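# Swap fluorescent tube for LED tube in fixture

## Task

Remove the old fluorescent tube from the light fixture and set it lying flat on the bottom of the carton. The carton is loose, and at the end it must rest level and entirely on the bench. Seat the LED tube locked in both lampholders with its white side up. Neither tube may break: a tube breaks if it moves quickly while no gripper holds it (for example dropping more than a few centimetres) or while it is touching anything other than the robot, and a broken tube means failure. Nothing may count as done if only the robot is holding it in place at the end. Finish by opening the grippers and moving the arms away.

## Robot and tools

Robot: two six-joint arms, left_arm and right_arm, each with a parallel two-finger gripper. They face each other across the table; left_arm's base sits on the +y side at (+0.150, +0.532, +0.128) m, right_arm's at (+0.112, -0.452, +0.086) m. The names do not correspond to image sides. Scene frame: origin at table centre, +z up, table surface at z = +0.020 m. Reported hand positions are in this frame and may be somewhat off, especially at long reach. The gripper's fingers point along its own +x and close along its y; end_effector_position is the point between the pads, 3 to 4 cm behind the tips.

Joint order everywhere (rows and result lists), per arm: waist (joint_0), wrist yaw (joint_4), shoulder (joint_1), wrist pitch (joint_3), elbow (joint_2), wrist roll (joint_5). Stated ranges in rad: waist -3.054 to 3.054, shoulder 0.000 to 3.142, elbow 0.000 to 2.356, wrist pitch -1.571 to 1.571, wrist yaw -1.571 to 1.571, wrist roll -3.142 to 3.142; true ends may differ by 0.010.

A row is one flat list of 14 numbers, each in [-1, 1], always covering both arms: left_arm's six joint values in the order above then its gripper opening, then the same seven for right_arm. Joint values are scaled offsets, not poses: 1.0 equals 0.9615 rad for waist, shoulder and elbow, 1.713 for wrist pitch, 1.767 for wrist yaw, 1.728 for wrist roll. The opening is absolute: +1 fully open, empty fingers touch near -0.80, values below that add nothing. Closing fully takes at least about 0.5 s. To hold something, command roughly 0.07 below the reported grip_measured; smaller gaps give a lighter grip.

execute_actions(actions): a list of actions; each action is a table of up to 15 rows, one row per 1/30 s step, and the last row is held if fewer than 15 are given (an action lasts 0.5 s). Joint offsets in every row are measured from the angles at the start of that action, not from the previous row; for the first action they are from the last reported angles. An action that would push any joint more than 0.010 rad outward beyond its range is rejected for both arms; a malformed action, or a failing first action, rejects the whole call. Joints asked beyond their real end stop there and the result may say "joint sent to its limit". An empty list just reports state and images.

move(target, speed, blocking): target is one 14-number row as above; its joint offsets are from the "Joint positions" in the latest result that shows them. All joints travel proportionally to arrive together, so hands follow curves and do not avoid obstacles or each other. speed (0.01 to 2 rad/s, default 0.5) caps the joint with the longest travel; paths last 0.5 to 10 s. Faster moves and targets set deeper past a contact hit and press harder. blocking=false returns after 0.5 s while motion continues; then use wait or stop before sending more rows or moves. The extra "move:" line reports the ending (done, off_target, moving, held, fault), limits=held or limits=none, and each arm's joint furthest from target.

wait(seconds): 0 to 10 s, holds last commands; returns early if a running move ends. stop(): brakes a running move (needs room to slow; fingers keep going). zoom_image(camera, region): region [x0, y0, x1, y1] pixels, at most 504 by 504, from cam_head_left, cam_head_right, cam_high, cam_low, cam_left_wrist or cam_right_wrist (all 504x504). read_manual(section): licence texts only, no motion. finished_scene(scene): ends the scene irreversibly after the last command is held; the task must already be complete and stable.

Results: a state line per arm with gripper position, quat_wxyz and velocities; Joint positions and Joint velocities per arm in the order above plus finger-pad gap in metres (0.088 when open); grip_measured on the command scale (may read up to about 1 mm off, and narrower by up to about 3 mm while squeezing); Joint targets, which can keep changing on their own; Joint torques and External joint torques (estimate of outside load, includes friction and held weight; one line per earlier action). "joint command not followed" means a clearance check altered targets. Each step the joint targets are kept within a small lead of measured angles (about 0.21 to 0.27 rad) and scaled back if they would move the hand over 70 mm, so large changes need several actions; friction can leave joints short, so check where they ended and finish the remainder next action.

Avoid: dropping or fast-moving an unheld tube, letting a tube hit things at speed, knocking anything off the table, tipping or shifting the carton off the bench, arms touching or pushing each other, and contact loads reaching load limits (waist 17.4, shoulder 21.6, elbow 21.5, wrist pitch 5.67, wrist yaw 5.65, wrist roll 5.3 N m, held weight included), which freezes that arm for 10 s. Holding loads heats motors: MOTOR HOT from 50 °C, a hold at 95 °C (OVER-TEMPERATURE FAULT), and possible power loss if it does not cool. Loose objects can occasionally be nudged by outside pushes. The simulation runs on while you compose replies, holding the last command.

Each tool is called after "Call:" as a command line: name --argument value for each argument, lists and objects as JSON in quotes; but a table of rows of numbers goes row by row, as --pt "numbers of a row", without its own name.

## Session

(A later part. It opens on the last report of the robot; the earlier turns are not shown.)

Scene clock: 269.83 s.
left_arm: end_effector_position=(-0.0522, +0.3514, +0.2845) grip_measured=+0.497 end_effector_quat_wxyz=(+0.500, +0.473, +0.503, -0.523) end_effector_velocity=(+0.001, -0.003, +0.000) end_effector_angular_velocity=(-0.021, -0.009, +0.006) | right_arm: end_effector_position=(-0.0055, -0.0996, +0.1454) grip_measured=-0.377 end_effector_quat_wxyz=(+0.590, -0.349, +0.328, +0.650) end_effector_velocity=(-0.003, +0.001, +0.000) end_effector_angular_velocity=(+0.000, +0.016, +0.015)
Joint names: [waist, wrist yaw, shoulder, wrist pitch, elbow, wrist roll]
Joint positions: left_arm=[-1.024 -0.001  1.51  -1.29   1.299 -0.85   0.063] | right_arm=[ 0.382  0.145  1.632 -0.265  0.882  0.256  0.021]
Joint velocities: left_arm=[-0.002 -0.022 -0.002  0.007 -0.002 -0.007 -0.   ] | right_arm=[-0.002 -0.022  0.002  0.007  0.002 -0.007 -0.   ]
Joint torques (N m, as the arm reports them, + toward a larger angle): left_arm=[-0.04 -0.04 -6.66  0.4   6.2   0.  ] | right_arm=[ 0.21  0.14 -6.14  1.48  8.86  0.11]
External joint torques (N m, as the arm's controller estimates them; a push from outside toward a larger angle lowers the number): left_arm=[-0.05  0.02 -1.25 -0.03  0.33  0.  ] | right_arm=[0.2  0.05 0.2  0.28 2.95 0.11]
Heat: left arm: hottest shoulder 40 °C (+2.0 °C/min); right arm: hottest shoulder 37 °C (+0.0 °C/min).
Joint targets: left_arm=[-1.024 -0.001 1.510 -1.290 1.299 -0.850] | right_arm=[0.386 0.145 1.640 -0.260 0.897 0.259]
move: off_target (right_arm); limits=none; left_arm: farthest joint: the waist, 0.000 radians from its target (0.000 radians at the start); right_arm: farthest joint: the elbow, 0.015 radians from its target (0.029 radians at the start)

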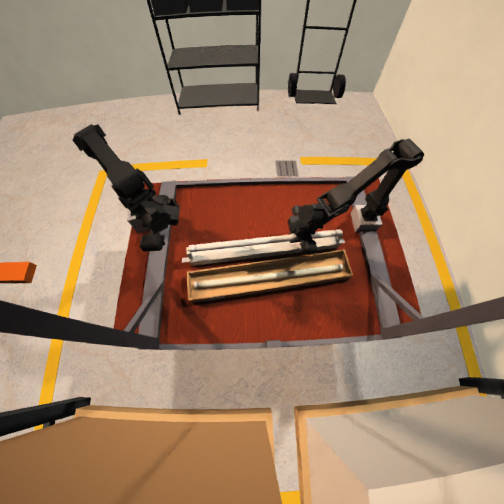

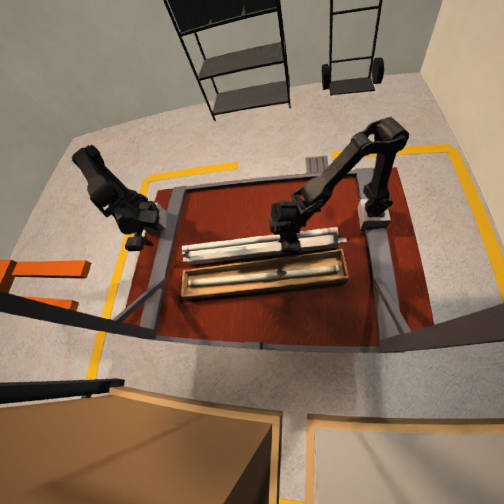

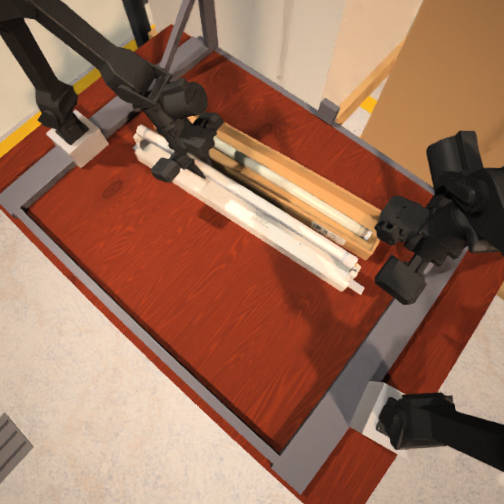

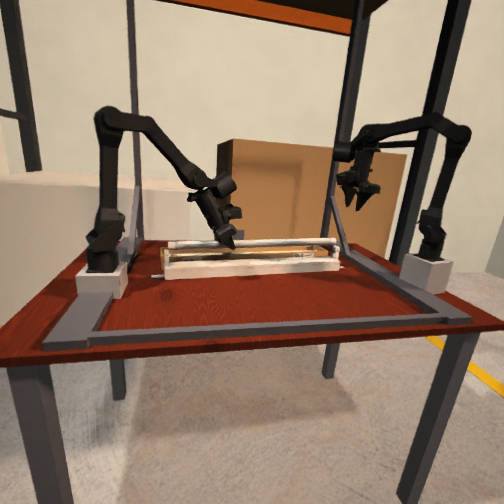

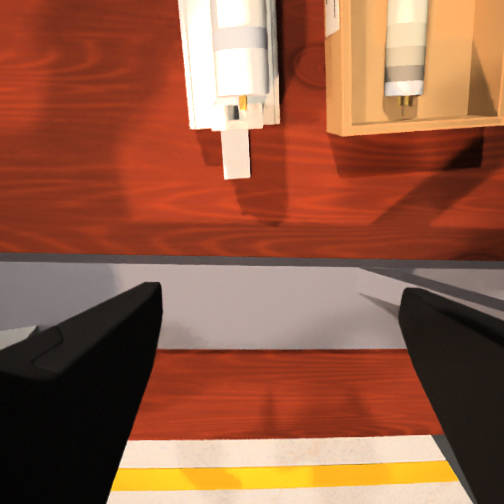

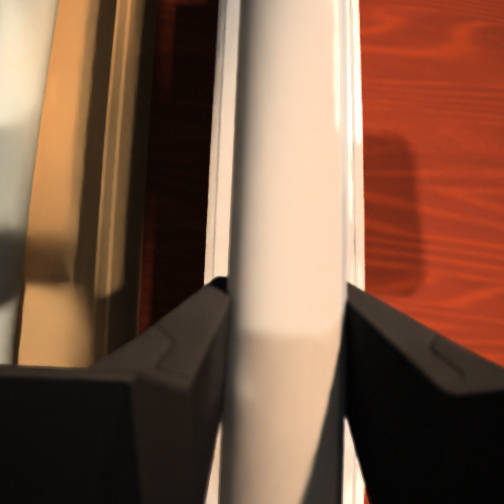

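Call:
move --target '[0,0,0,0,0,0,0.5,0,0,0.02,0.003,0.028,0.008,-0.5]' --speed 0.05

Call:
move --target '[0,0,0,0,0,0,0.5,0,0,0.031,0.027,-0.022,0,-0.5]' --speed 0.03

Call:
zoom_image --camera "cam_left_wrist" --region '[170,40,290,160]'

Call:
zoom_image --camera "cam_low" --region '[150,220,230,290]'

Scene clock: 276.20 s.
left_arm: end_effector_position=(-0.0522, +0.3514, +0.2845) grip_measured=+0.497 end_effector_quat_wxyz=(+0.500, +0.473, +0.503, -0.523) end_effector_velocity=(-0.000, -0.001, +0.000) end_effector_angular_velocity=(-0.011, +0.000, -0.009) | right_arm: end_effector_position=(-0.0067, -0.0970, +0.1452) grip_measured=-0.377 end_effector_quat_wxyz=(+0.592, -0.346, +0.332, +0.648) end_effector_velocity=(-0.000, -0.001, -0.001) end_effector_angular_velocity=(-0.013, +0.011, +0.010)
Joint names: [waist, wrist yaw, shoulder, wrist pitch, elbow, wrist roll]
Joint positions: left_arm=[-1.024 -0.001  1.51  -1.29   1.299 -0.85   0.063] | right_arm=[ 0.383  0.145  1.643 -0.265  0.893  0.267  0.021]
Joint velocities: left_arm=[-0.002 -0.007 -0.002  0.007 -0.002  0.007 -0.   ] | right_arm=[-0.007 -0.022  0.002 -0.007  0.002 -0.007  0.   ]
Joint torques (N m, as the arm reports them, + toward a larger angle): left_arm=[-0.05 -0.04 -6.66  0.41  6.2   0.01] | right_arm=[-0.03  0.13 -6.22  1.47  9.07  0.1 ]
External joint torques (N m, as the arm's controller estimates them; a push from outside toward a larger angle lowers the number): left_arm=[-0.01  0.   -1.26 -0.04  0.32  0.  ] | right_arm=[-0.01  0.04  0.12  0.3   3.24  0.1 ]
Heat: left arm: hottest shoulder 39 °C (+0.0 °C/min); right arm: hottest shoulder 37 °C (+0.0 °C/min).
Joint targets: left_arm=[-1.024 -0.001 1.510 -1.290 1.299 -0.850] | right_arm=[0.383 0.145 1.651 -0.260 0.908 0.270]
move: off_target (right_arm); limits=none; left_arm: farthest joint: the waist, 0.000 radians from its target (0.000 radians at the start); right_arm: farthest joint: the elbow, 0.016 radians from its target (0.027 radians at the start)

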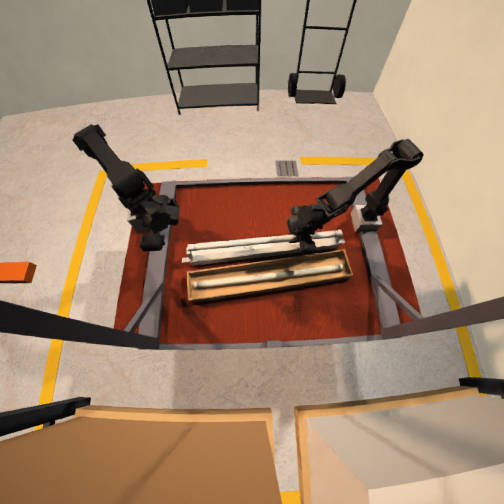

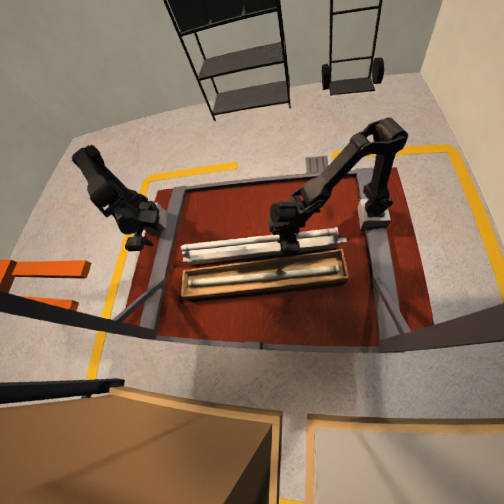

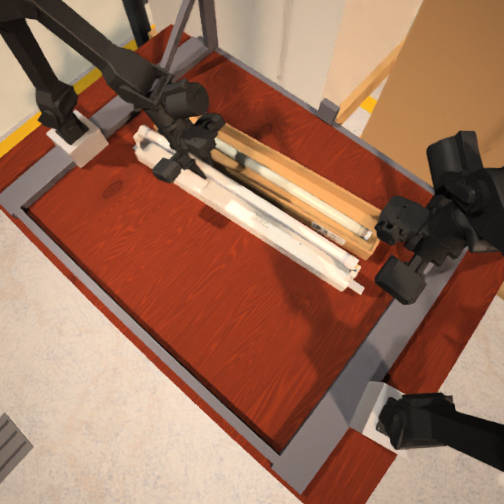

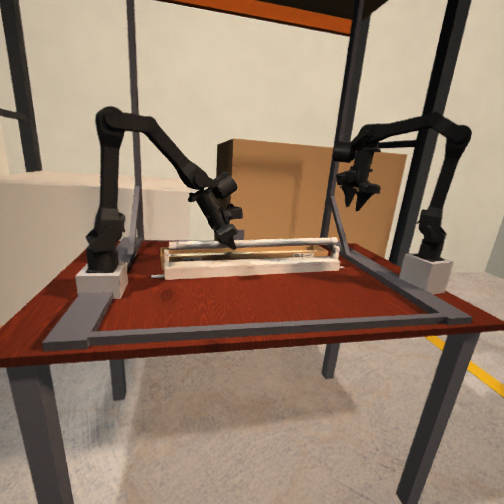

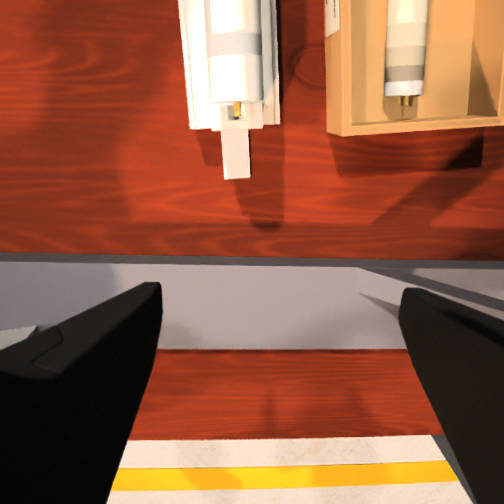

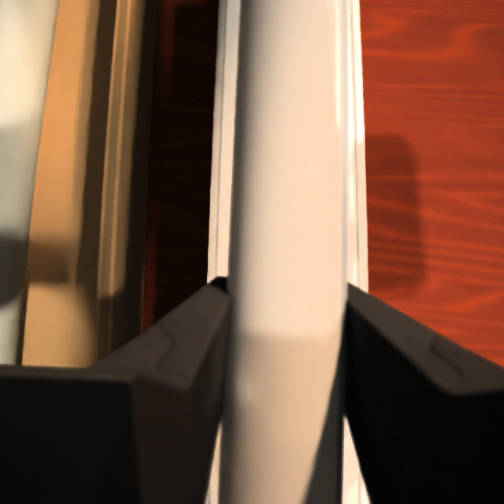

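Scene clock: 278.03 s.
left_arm: end_effector_position=(-0.0522, +0.3514, +0.2845) grip_measured=+0.497 end_effector_quat_wxyz=(+0.500, +0.473, +0.503, -0.523) end_effector_velocity=(+0.004, +0.003, +0.002) end_effector_angular_velocity=(+0.003, -0.014, +0.005) | right_arm: end_effector_position=(-0.0074, -0.0954, +0.1374) grip_measured=-0.377 end_effector_quat_wxyz=(+0.592, -0.344, +0.331, +0.649) end_effector_velocity=(+0.002, -0.000, -0.002) end_effector_angular_velocity=(-0.001, +0.005, -0.025)
Joint names: [waist, wrist yaw, shoulder, wrist pitch, elbow, wrist roll]
Joint positions: left_arm=[-1.024 -0.001  1.51  -1.29   1.299 -0.85   0.063] | right_arm=[ 0.383  0.145  1.663 -0.225  0.877  0.267  0.021]
Joint velocities: left_arm=[-0.002 -0.007 -0.007 -0.022  0.002 -0.007 -0.   ] | right_arm=[-0.002  0.007  0.002  0.007 -0.007  0.022  0.   ]
Joint torques (N m, as the arm reports them, + toward a larger angle): left_arm=[-0.04 -0.04 -6.65  0.41  6.2   0.  ] | right_arm=[ 0.02  0.11 -5.93  1.52  6.4   0.01]
External joint torques (N m, as the arm's controller estimates them; a push from outside toward a larger angle lowers the number): left_arm=[-0.06  0.01 -1.2  -0.01  0.33  0.  ] | right_arm=[0.07 0.02 0.48 0.34 0.66 0.  ]
Heat: left arm: hottest shoulder 39 °C (-1.0 °C/min); right arm: hottest shoulder 37 °C (+0.0 °C/min).
Joint targets: left_arm=[-1.024 -0.001 1.510 -1.290 1.299 -0.850] | right_arm=[0.383 0.145 1.672 -0.219 0.872 0.267]
move: done; limits=none; left_arm: farthest joint: the waist, 0.000 radians from its target (0.000 radians at the start); right_arm: farthest joint: the shoulder, 0.010 radians from its target (0.030 radians at the start)

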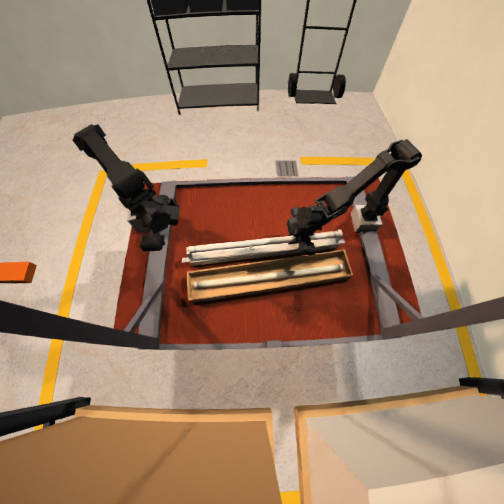

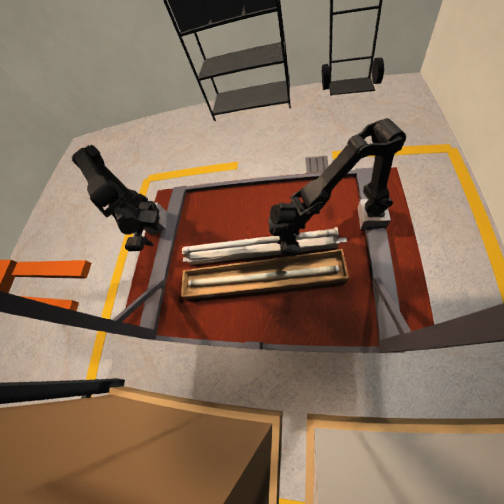

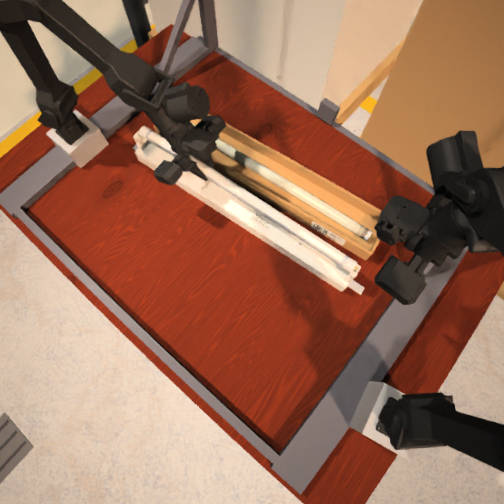

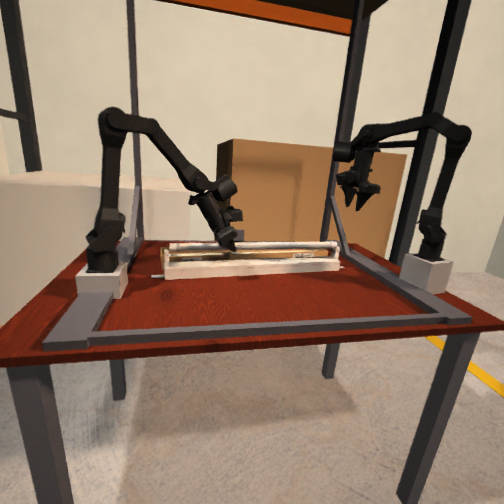

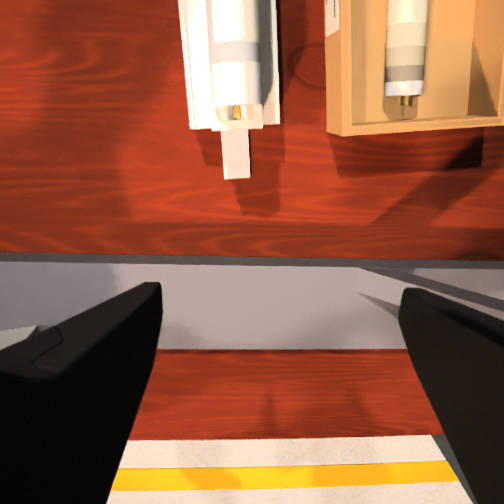

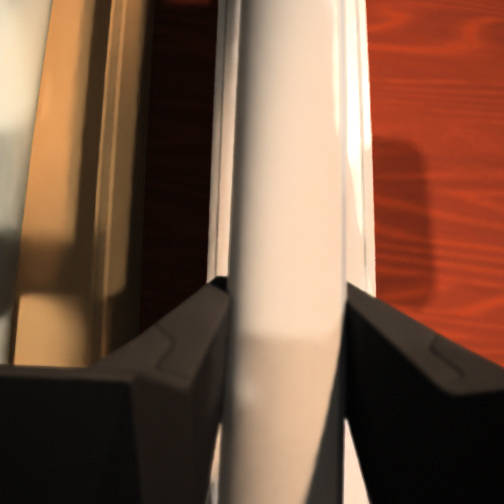

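Region (170, 40, 290, 160) of cam_left_wrist's 504x504 image, scaled by 4.200, with more detail than that image has.

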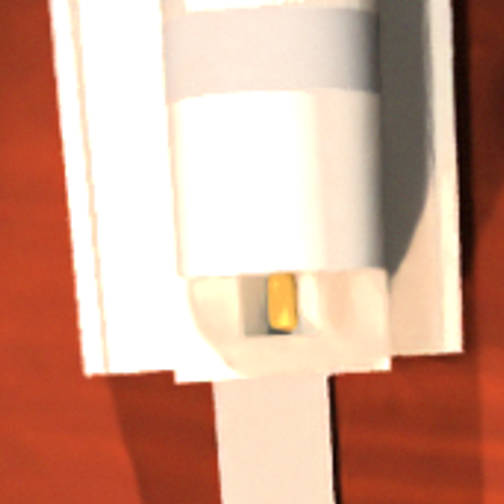

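Region (150, 220, 230, 290) of cam_low's 504x504 image, scaled by 6.300, with more detail than that image has; it fills the top 441 rows of this view, and the rest is white.

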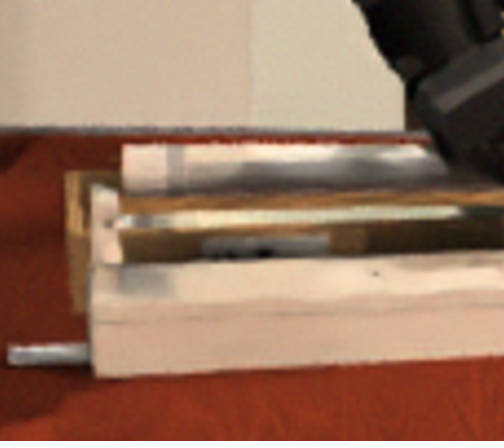

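Good. Lower, with less forward drift.

Call:
move --target '[0,0,0,0,0,0,0.5,0,0,0.028,0.025,-0.027,0,-0.5]' --speed 0.03

Call:
move --target '[0,0,0,0,0,0,0.5,0,0,0.03,0.026,-0.025,0,-0.5]' --speed 0.03

Call:
zoom_image --camera "cam_low" --region '[140,200,360,300]'

Call:
zoom_image --camera "cam_high" --region '[110,100,190,180]'

Scene clock: 284.47 s.
left_arm: end_effector_position=(-0.0522, +0.3514, +0.2845) grip_measured=+0.497 end_effector_quat_wxyz=(+0.500, +0.473, +0.503, -0.523) end_effector_velocity=(-0.002, +0.001, +0.000) end_effector_angular_velocity=(+0.001, +0.011, +0.004) | right_arm: end_effector_position=(-0.0073, -0.0957, +0.1315) grip_measured=-0.377 end_effector_quat_wxyz=(+0.593, -0.342, +0.330, +0.650) end_effector_velocity=(+0.003, -0.003, -0.002) end_effector_angular_velocity=(-0.009, -0.014, -0.000)
Joint names: [waist, wrist yaw, shoulder, wrist pitch, elbow, wrist roll]
Joint positions: left_arm=[-1.024 -0.001  1.51  -1.29   1.299 -0.85   0.063] | right_arm=[ 0.383  0.145  1.674 -0.192  0.859  0.267  0.021]
Joint velocities: left_arm=[-0.002  0.007 -0.002  0.007 -0.002 -0.007  0.   ] | right_arm=[-0.002  0.007 -0.002 -0.007 -0.007 -0.007 -0.   ]
Joint torques (N m, as the arm reports them, + toward a larger angle): left_arm=[-0.05 -0.04 -6.65  0.41  6.19  0.  ] | right_arm=[ 0.03  0.13 -5.25  1.73  6.08  0.01]
External joint torques (N m, as the arm's controller estimates them; a push from outside toward a larger angle lowers the number): left_arm=[-0.07  0.01 -1.24 -0.03  0.33  0.  ] | right_arm=[0.03 0.04 1.21 0.54 0.39 0.01]
Heat: left arm: hottest shoulder 38 °C (-3.0 °C/min); right arm: hottest shoulder 37 °C (+0.0 °C/min).
Joint targets: left_arm=[-1.024 -0.001 1.510 -1.290 1.299 -0.850] | right_arm=[0.383 0.145 1.690 -0.183 0.851 0.267]
move: off_target (right_arm); limits=none; left_arm: farthest joint: the waist, 0.000 radians from its target (0.000 radians at the start); right_arm: farthest joint: the shoulder, 0.016 radians from its target (0.026 radians at the start)

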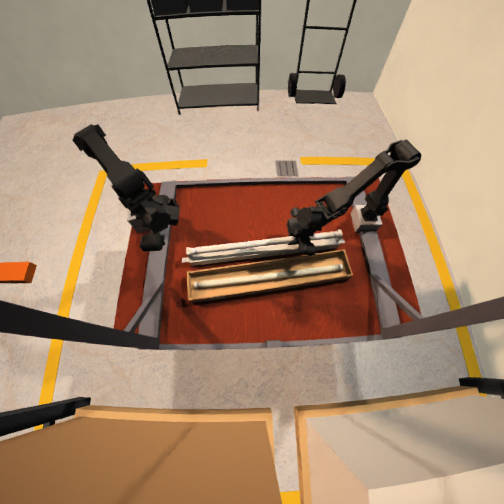

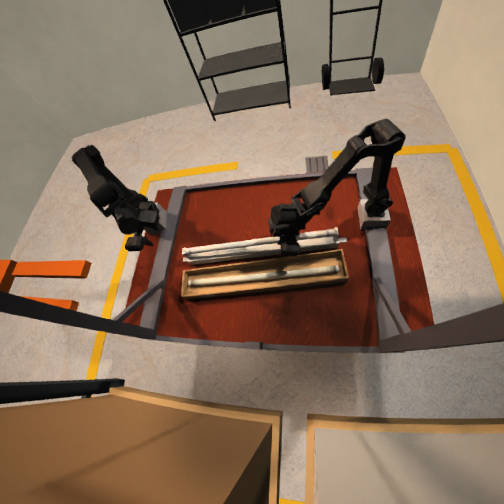

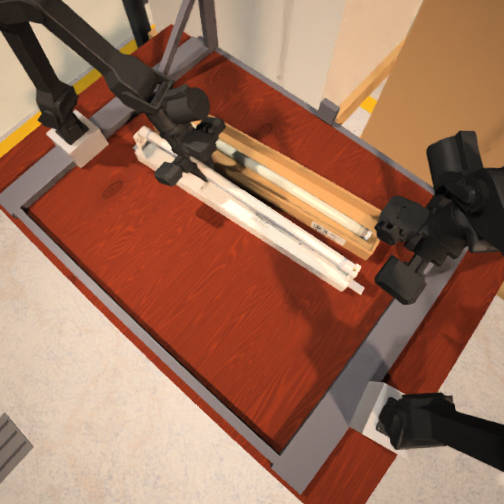

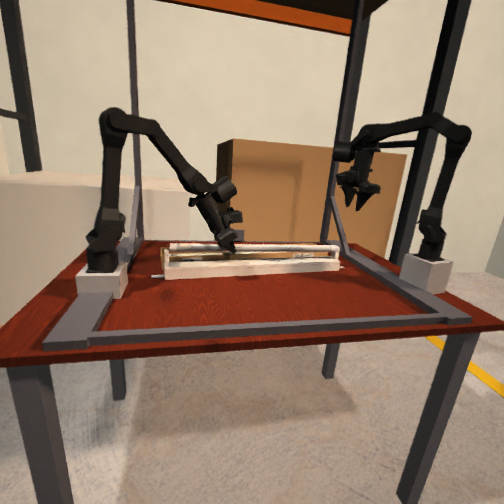

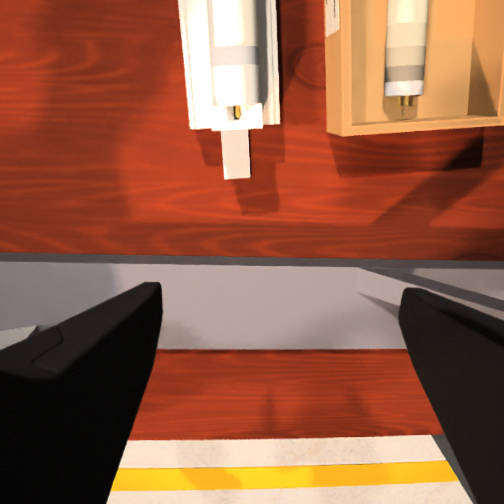

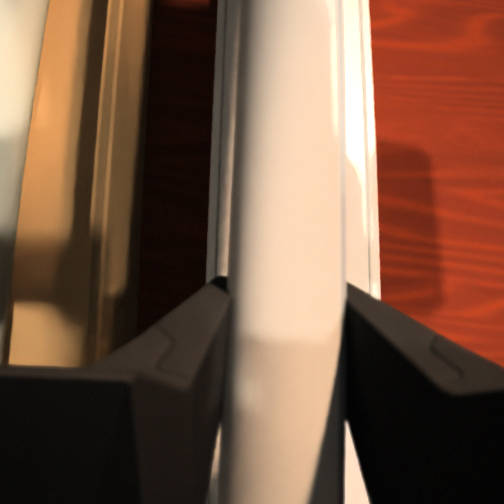

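Scene clock: 286.20 s.
left_arm: end_effector_position=(-0.0522, +0.3514, +0.2845) grip_measured=+0.497 end_effector_quat_wxyz=(+0.500, +0.473, +0.503, -0.523) end_effector_velocity=(+0.003, -0.000, -0.000) end_effector_angular_velocity=(-0.010, -0.019, +0.021) | right_arm: end_effector_position=(-0.0072, -0.0959, +0.1293) grip_measured=-0.377 end_effector_quat_wxyz=(+0.594, -0.338, +0.328, +0.652) end_effector_velocity=(+0.000, -0.001, +0.001) end_effector_angular_velocity=(+0.006, -0.004, +0.020)
Joint names: [waist, wrist yaw, shoulder, wrist pitch, elbow, wrist roll]
Joint positions: left_arm=[-1.024 -0.001  1.51  -1.29   1.299 -0.85   0.063] | right_arm=[ 0.383  0.145  1.674 -0.164  0.843  0.267  0.021]
Joint velocities: left_arm=[-0.002 -0.022 -0.002 -0.007 -0.002 -0.022  0.   ] | right_arm=[-0.002 -0.007 -0.007  0.007 -0.007 -0.022 -0.   ]
Joint torques (N m, as the arm reports them, + toward a larger angle): left_arm=[-0.04 -0.04 -6.65  0.41  6.2   0.01] | right_arm=[ 0.03  0.13 -3.59  2.33  5.93  0.  ]
External joint torques (N m, as the arm's controller estimates them; a push from outside toward a larger angle lowers the number): left_arm=[-0.05  0.01 -1.26 -0.02  0.36  0.  ] | right_arm=[0.03 0.04 2.83 1.13 0.27 0.  ]
Heat: left arm: hottest shoulder 38 °C (-3.0 °C/min); right arm: hottest shoulder 36 °C (-1.0 °C/min).
Joint targets: left_arm=[-1.024 -0.001 1.510 -1.290 1.299 -0.850] | right_arm=[0.383 0.145 1.703 -0.147 0.835 0.267]
move: off_target (right_arm); limits=none; left_arm: farthest joint: the waist, 0.000 radians from its target (0.000 radians at the start); right_arm: farthest joint: the shoulder, 0.029 radians from its target (0.029 radians at the start)

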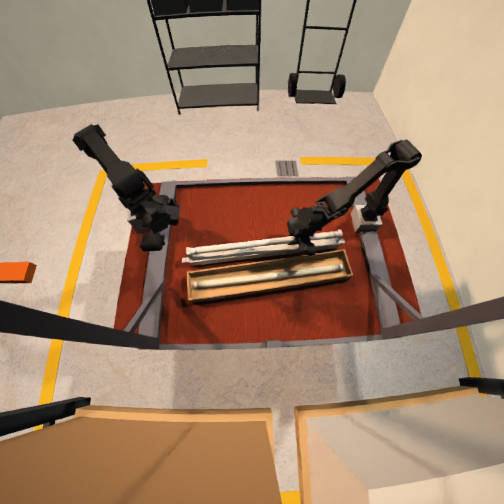

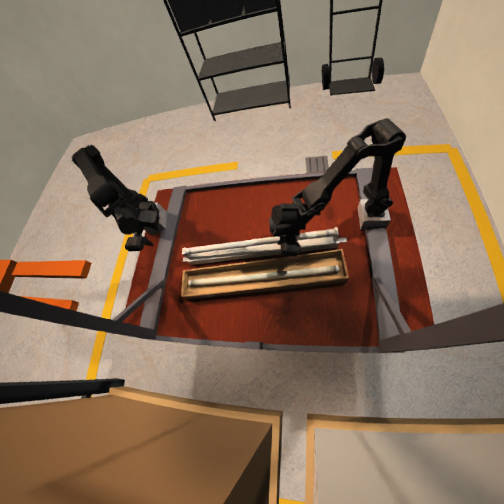

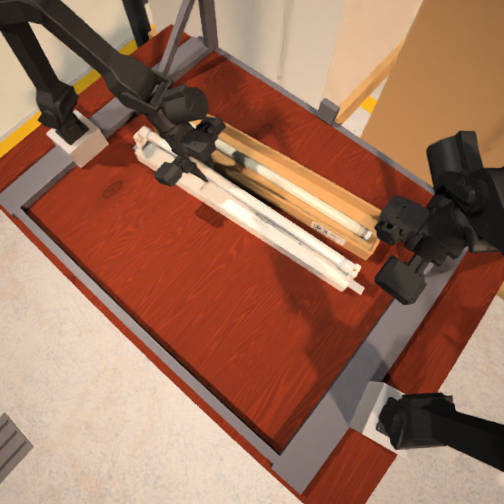

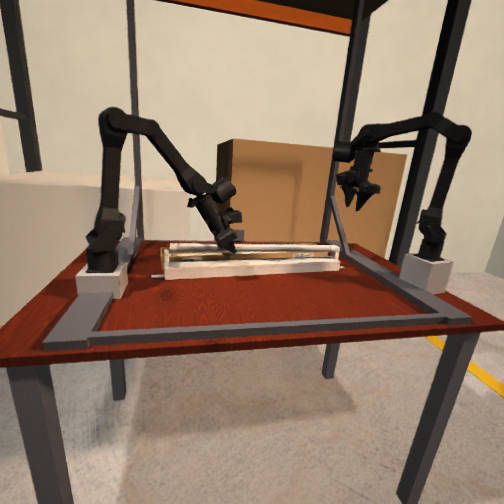

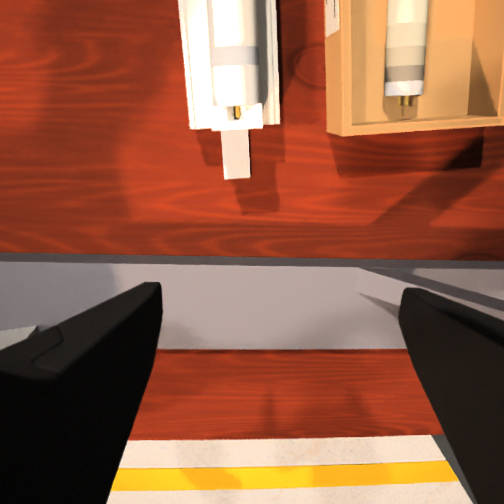

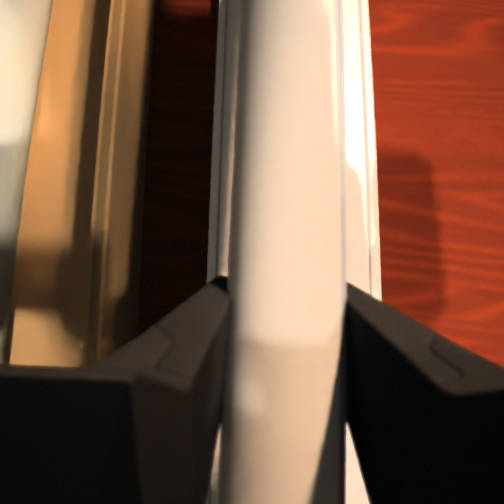

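Region (140, 200, 360, 300) of cam_low's 504x504 image, scaled by 2.291, with more detail than that image has; it fills the top 229 rows of this view, and the rest is white.

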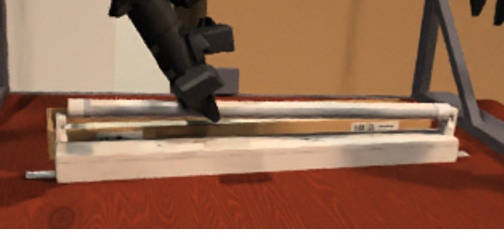

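Region (110, 100, 190, 180) of cam_high's 504x504 image, scaled by 6.300, with more detail than that image has.

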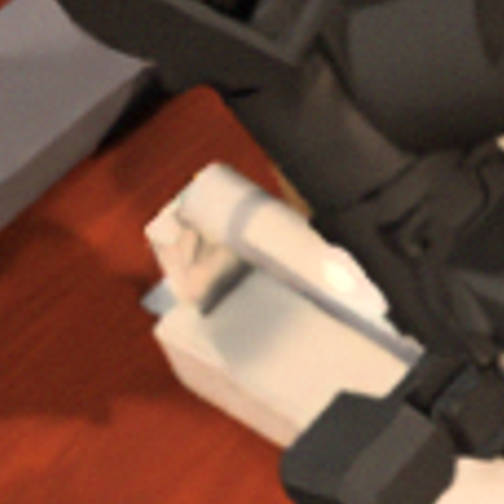

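Call:
move --target '[0,0,0,0,0,0,0.5,-0.015,0,-0.018,-0.006,0,-0.018,-0.5]' --speed 0.03

Call:
move --target '[0,0,0,0,0,0,0.5,0,0,0.03,0.018,-0.018,0,-0.5]' --speed 0.03

Call:
zoom_image --camera "cam_high" --region '[110,100,190,180]'

Scene clock: 293.67 s.
left_arm: end_effector_position=(-0.0522, +0.3514, +0.2845) grip_measured=+0.497 end_effector_quat_wxyz=(+0.500, +0.473, +0.503, -0.523) end_effector_velocity=(+0.002, +0.001, -0.001) end_effector_angular_velocity=(+0.004, -0.013, +0.020) | right_arm: end_effector_position=(-0.0042, -0.0961, +0.1310) grip_measured=-0.377 end_effector_quat_wxyz=(+0.592, -0.343, +0.323, +0.654) end_effector_velocity=(+0.001, -0.002, -0.001) end_effector_angular_velocity=(-0.009, -0.001, +0.008)
Joint names: [waist, wrist yaw, shoulder, wrist pitch, elbow, wrist roll]
Joint positions: left_arm=[-1.024 -0.001  1.51  -1.29   1.299 -0.85   0.063] | right_arm=[ 0.374  0.142  1.666 -0.173  0.843  0.243  0.021]
Joint velocities: left_arm=[-0.002 -0.007  0.002 -0.007 -0.002 -0.022 -0.001] | right_arm=[-0.002 -0.007 -0.002 -0.007 -0.002 -0.007  0.   ]
Joint torques (N m, as the arm reports them, + toward a larger angle): left_arm=[-0.04 -0.05 -6.65  0.41  6.2   0.  ] | right_arm=[-0.34  0.24 -8.11  0.98  6.97 -0.29]
External joint torques (N m, as the arm's controller estimates them; a push from outside toward a larger angle lowers the number): left_arm=[-0.01  0.   -1.28 -0.03  0.35  0.  ] | right_arm=[-0.42  0.16 -1.72 -0.22  1.29 -0.3 ]
Heat: left arm: hottest shoulder 37 °C (-5.1 °C/min); right arm: hottest shoulder 36 °C (-1.0 °C/min).
Joint targets: left_arm=[-1.024 -0.001 1.510 -1.290 1.299 -0.850] | right_arm=[0.368 0.145 1.657 -0.175 0.843 0.236]
move: done; limits=none; left_arm: farthest joint: the waist, 0.000 radians from its target (0.000 radians at the start); right_arm: farthest joint: the shoulder, 0.010 radians from its target (0.017 radians at the start)

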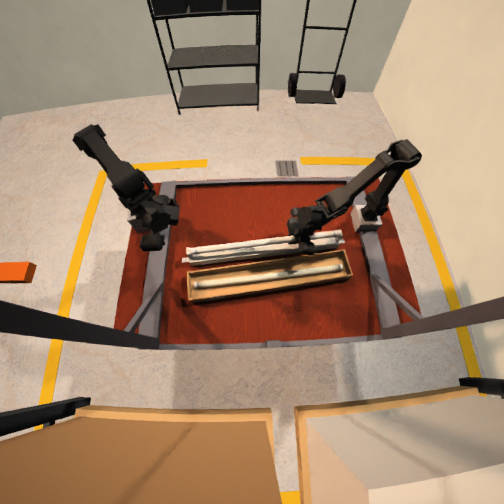

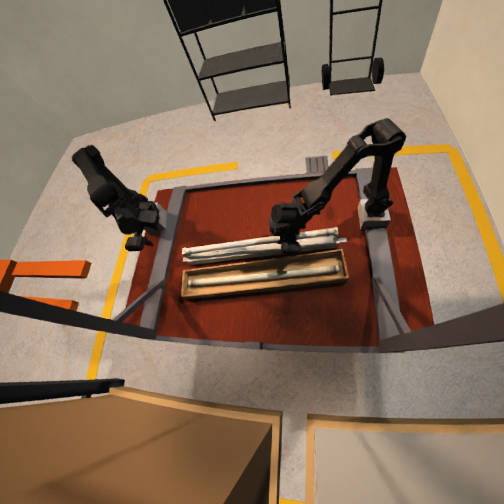

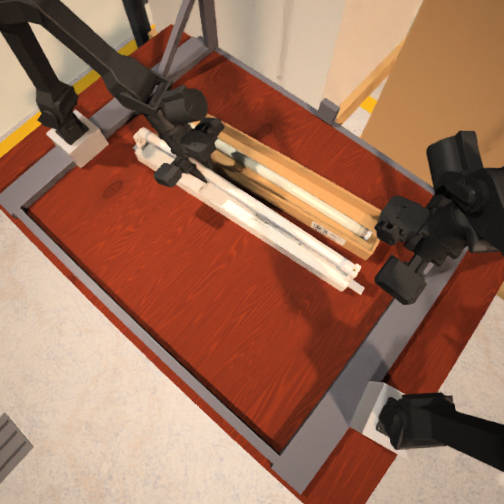

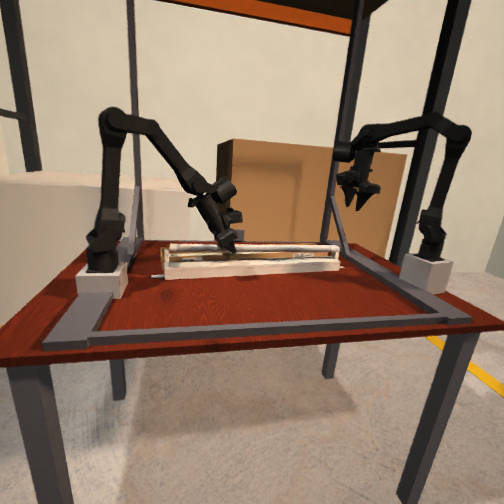

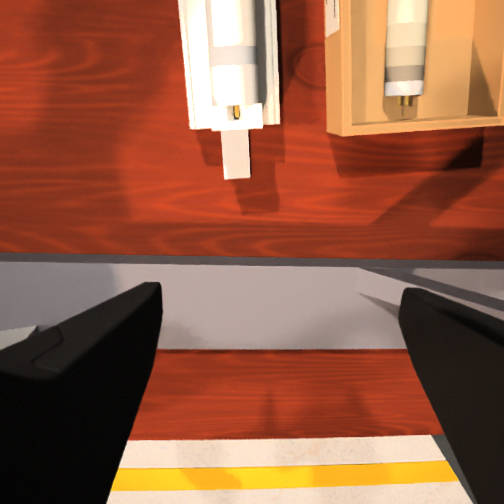

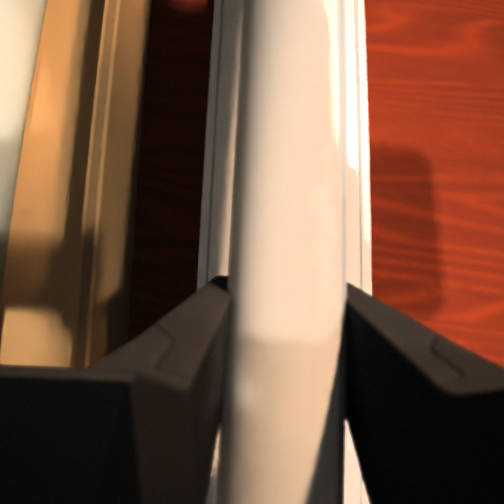

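Scene clock: 294.97 s.
left_arm: end_effector_position=(-0.0522, +0.3514, +0.2845) grip_measured=+0.497 end_effector_quat_wxyz=(+0.500, +0.473, +0.503, -0.523) end_effector_velocity=(+0.007, +0.001, -0.000) end_effector_angular_velocity=(-0.002, -0.031, -0.003) | right_arm: end_effector_position=(-0.0043, -0.0958, +0.1300) grip_measured=-0.377 end_effector_quat_wxyz=(+0.593, -0.340, +0.321, +0.656) end_effector_velocity=(+0.002, -0.004, -0.003) end_effector_angular_velocity=(-0.023, +0.002, -0.004)
Joint names: [waist, wrist yaw, shoulder, wrist pitch, elbow, wrist roll]
Joint positions: left_arm=[-1.024 -0.001  1.51  -1.29   1.299 -0.85   0.063] | right_arm=[ 0.374  0.142  1.667 -0.155  0.834  0.244  0.021]
Joint velocities: left_arm=[ 0.002 -0.022 -0.002 -0.022 -0.002  0.007 -0.   ] | right_arm=[-0.002 -0.007 -0.002 -0.022 -0.002  0.007 -0.   ]
Joint torques (N m, as the arm reports them, + toward a larger angle): left_arm=[-0.04 -0.04 -6.65  0.41  6.2   0.01] | right_arm=[ 0.2   0.14 -3.75  2.04  5.93 -0.02]
External joint torques (N m, as the arm's controller estimates them; a push from outside toward a larger angle lowers the number): left_arm=[-0.09  0.02 -1.22 -0.01  0.36  0.  ] | right_arm=[ 0.2   0.06  2.63  0.84  0.3  -0.02]
Heat: left arm: hottest shoulder 37 °C (-5.0 °C/min); right arm: hottest shoulder 36 °C (-1.0 °C/min).
Joint targets: left_arm=[-1.024 -0.001 1.510 -1.290 1.299 -0.850] | right_arm=[0.374 0.142 1.695 -0.142 0.825 0.243]
move: off_target (right_arm); limits=none; left_arm: farthest joint: the waist, 0.000 radians from its target (0.000 radians at the start); right_arm: farthest joint: the shoulder, 0.028 radians from its target (0.028 radians at the start)

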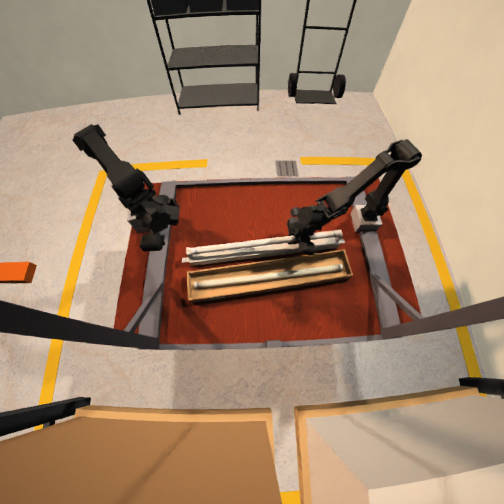

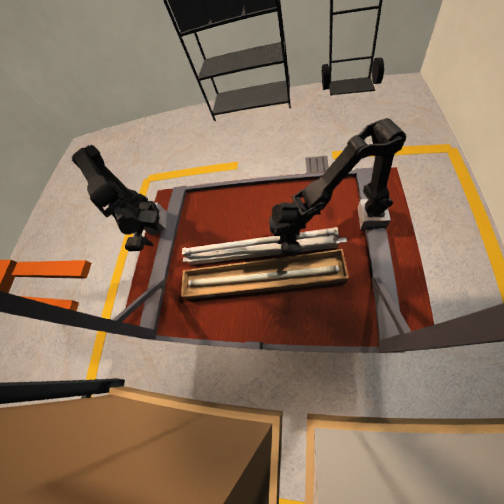

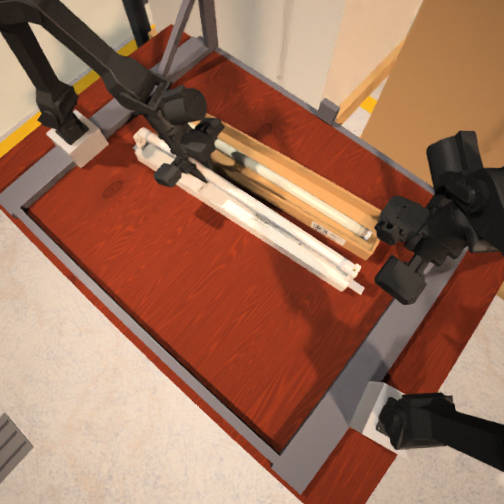

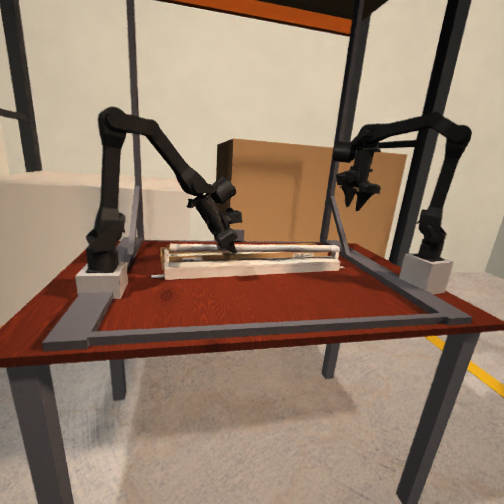

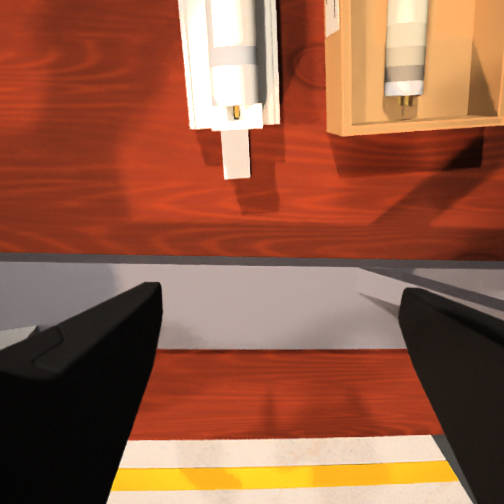

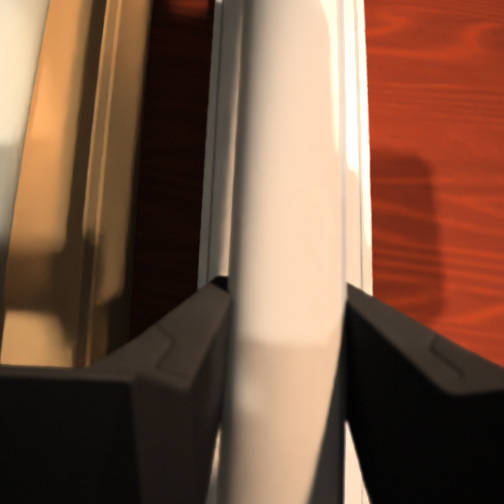

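Region (110, 100, 190, 180) of cam_high's 504x504 image, scaled by 6.300, with more detail than that image has.

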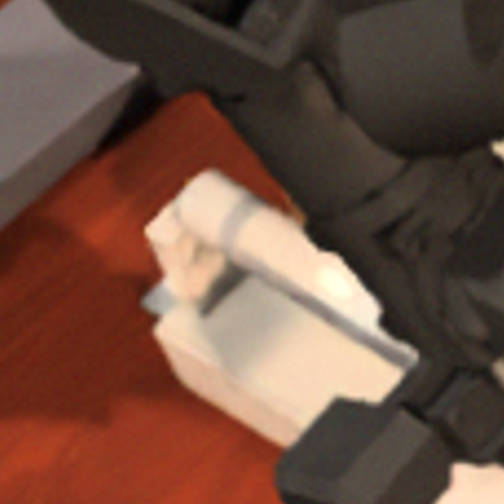

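Call:
zoom_image --camera "cam_low" --region '[155,230,195,270]'

Call:
zoom_image --camera "cam_left_wrist" --region '[190,70,270,150]'

Call:
zoom_image --camera "cam_head_right" --region '[315,215,355,255]'

Call:
zoom_image --camera "cam_low" --region '[310,230,350,270]'

Region (155, 230, 195, 270) of cam_low's 504x504 image, scaled by 12.600, with more detail than that image has.

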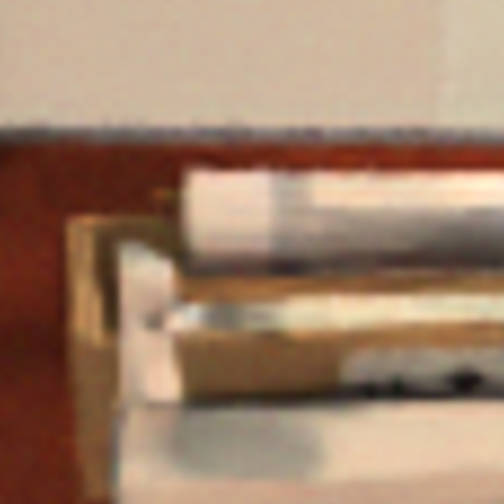

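Region (190, 70, 270, 150) of cam_left_wrist's 504x504 image, scaled by 6.300, with more detail than that image has.

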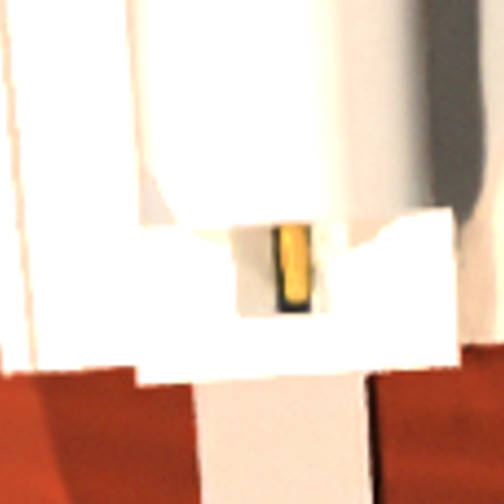

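Region (315, 215, 355, 255) of cam_head_right's 504x504 image, scaled by 12.600, with more detail than that image has.

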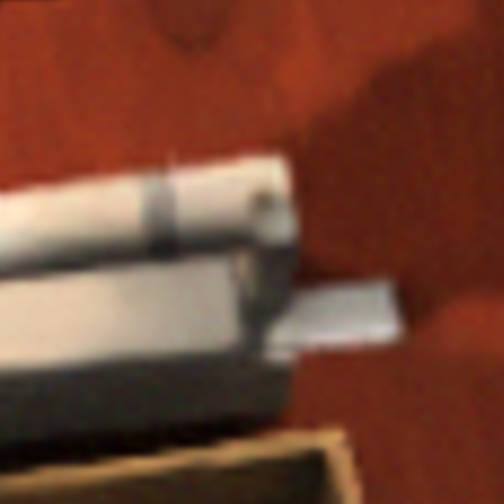

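Region (310, 230, 350, 270) of cam_low's 504x504 image, scaled by 12.600, with more detail than that image has.

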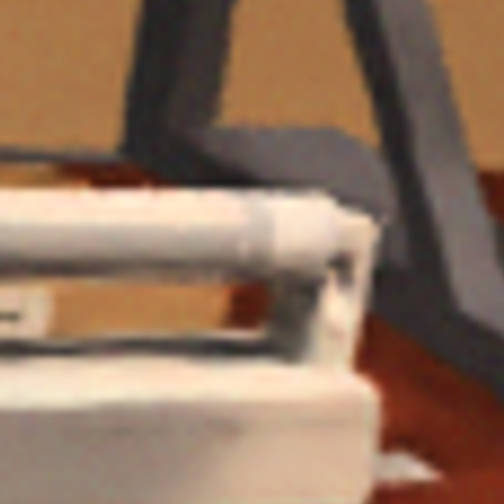

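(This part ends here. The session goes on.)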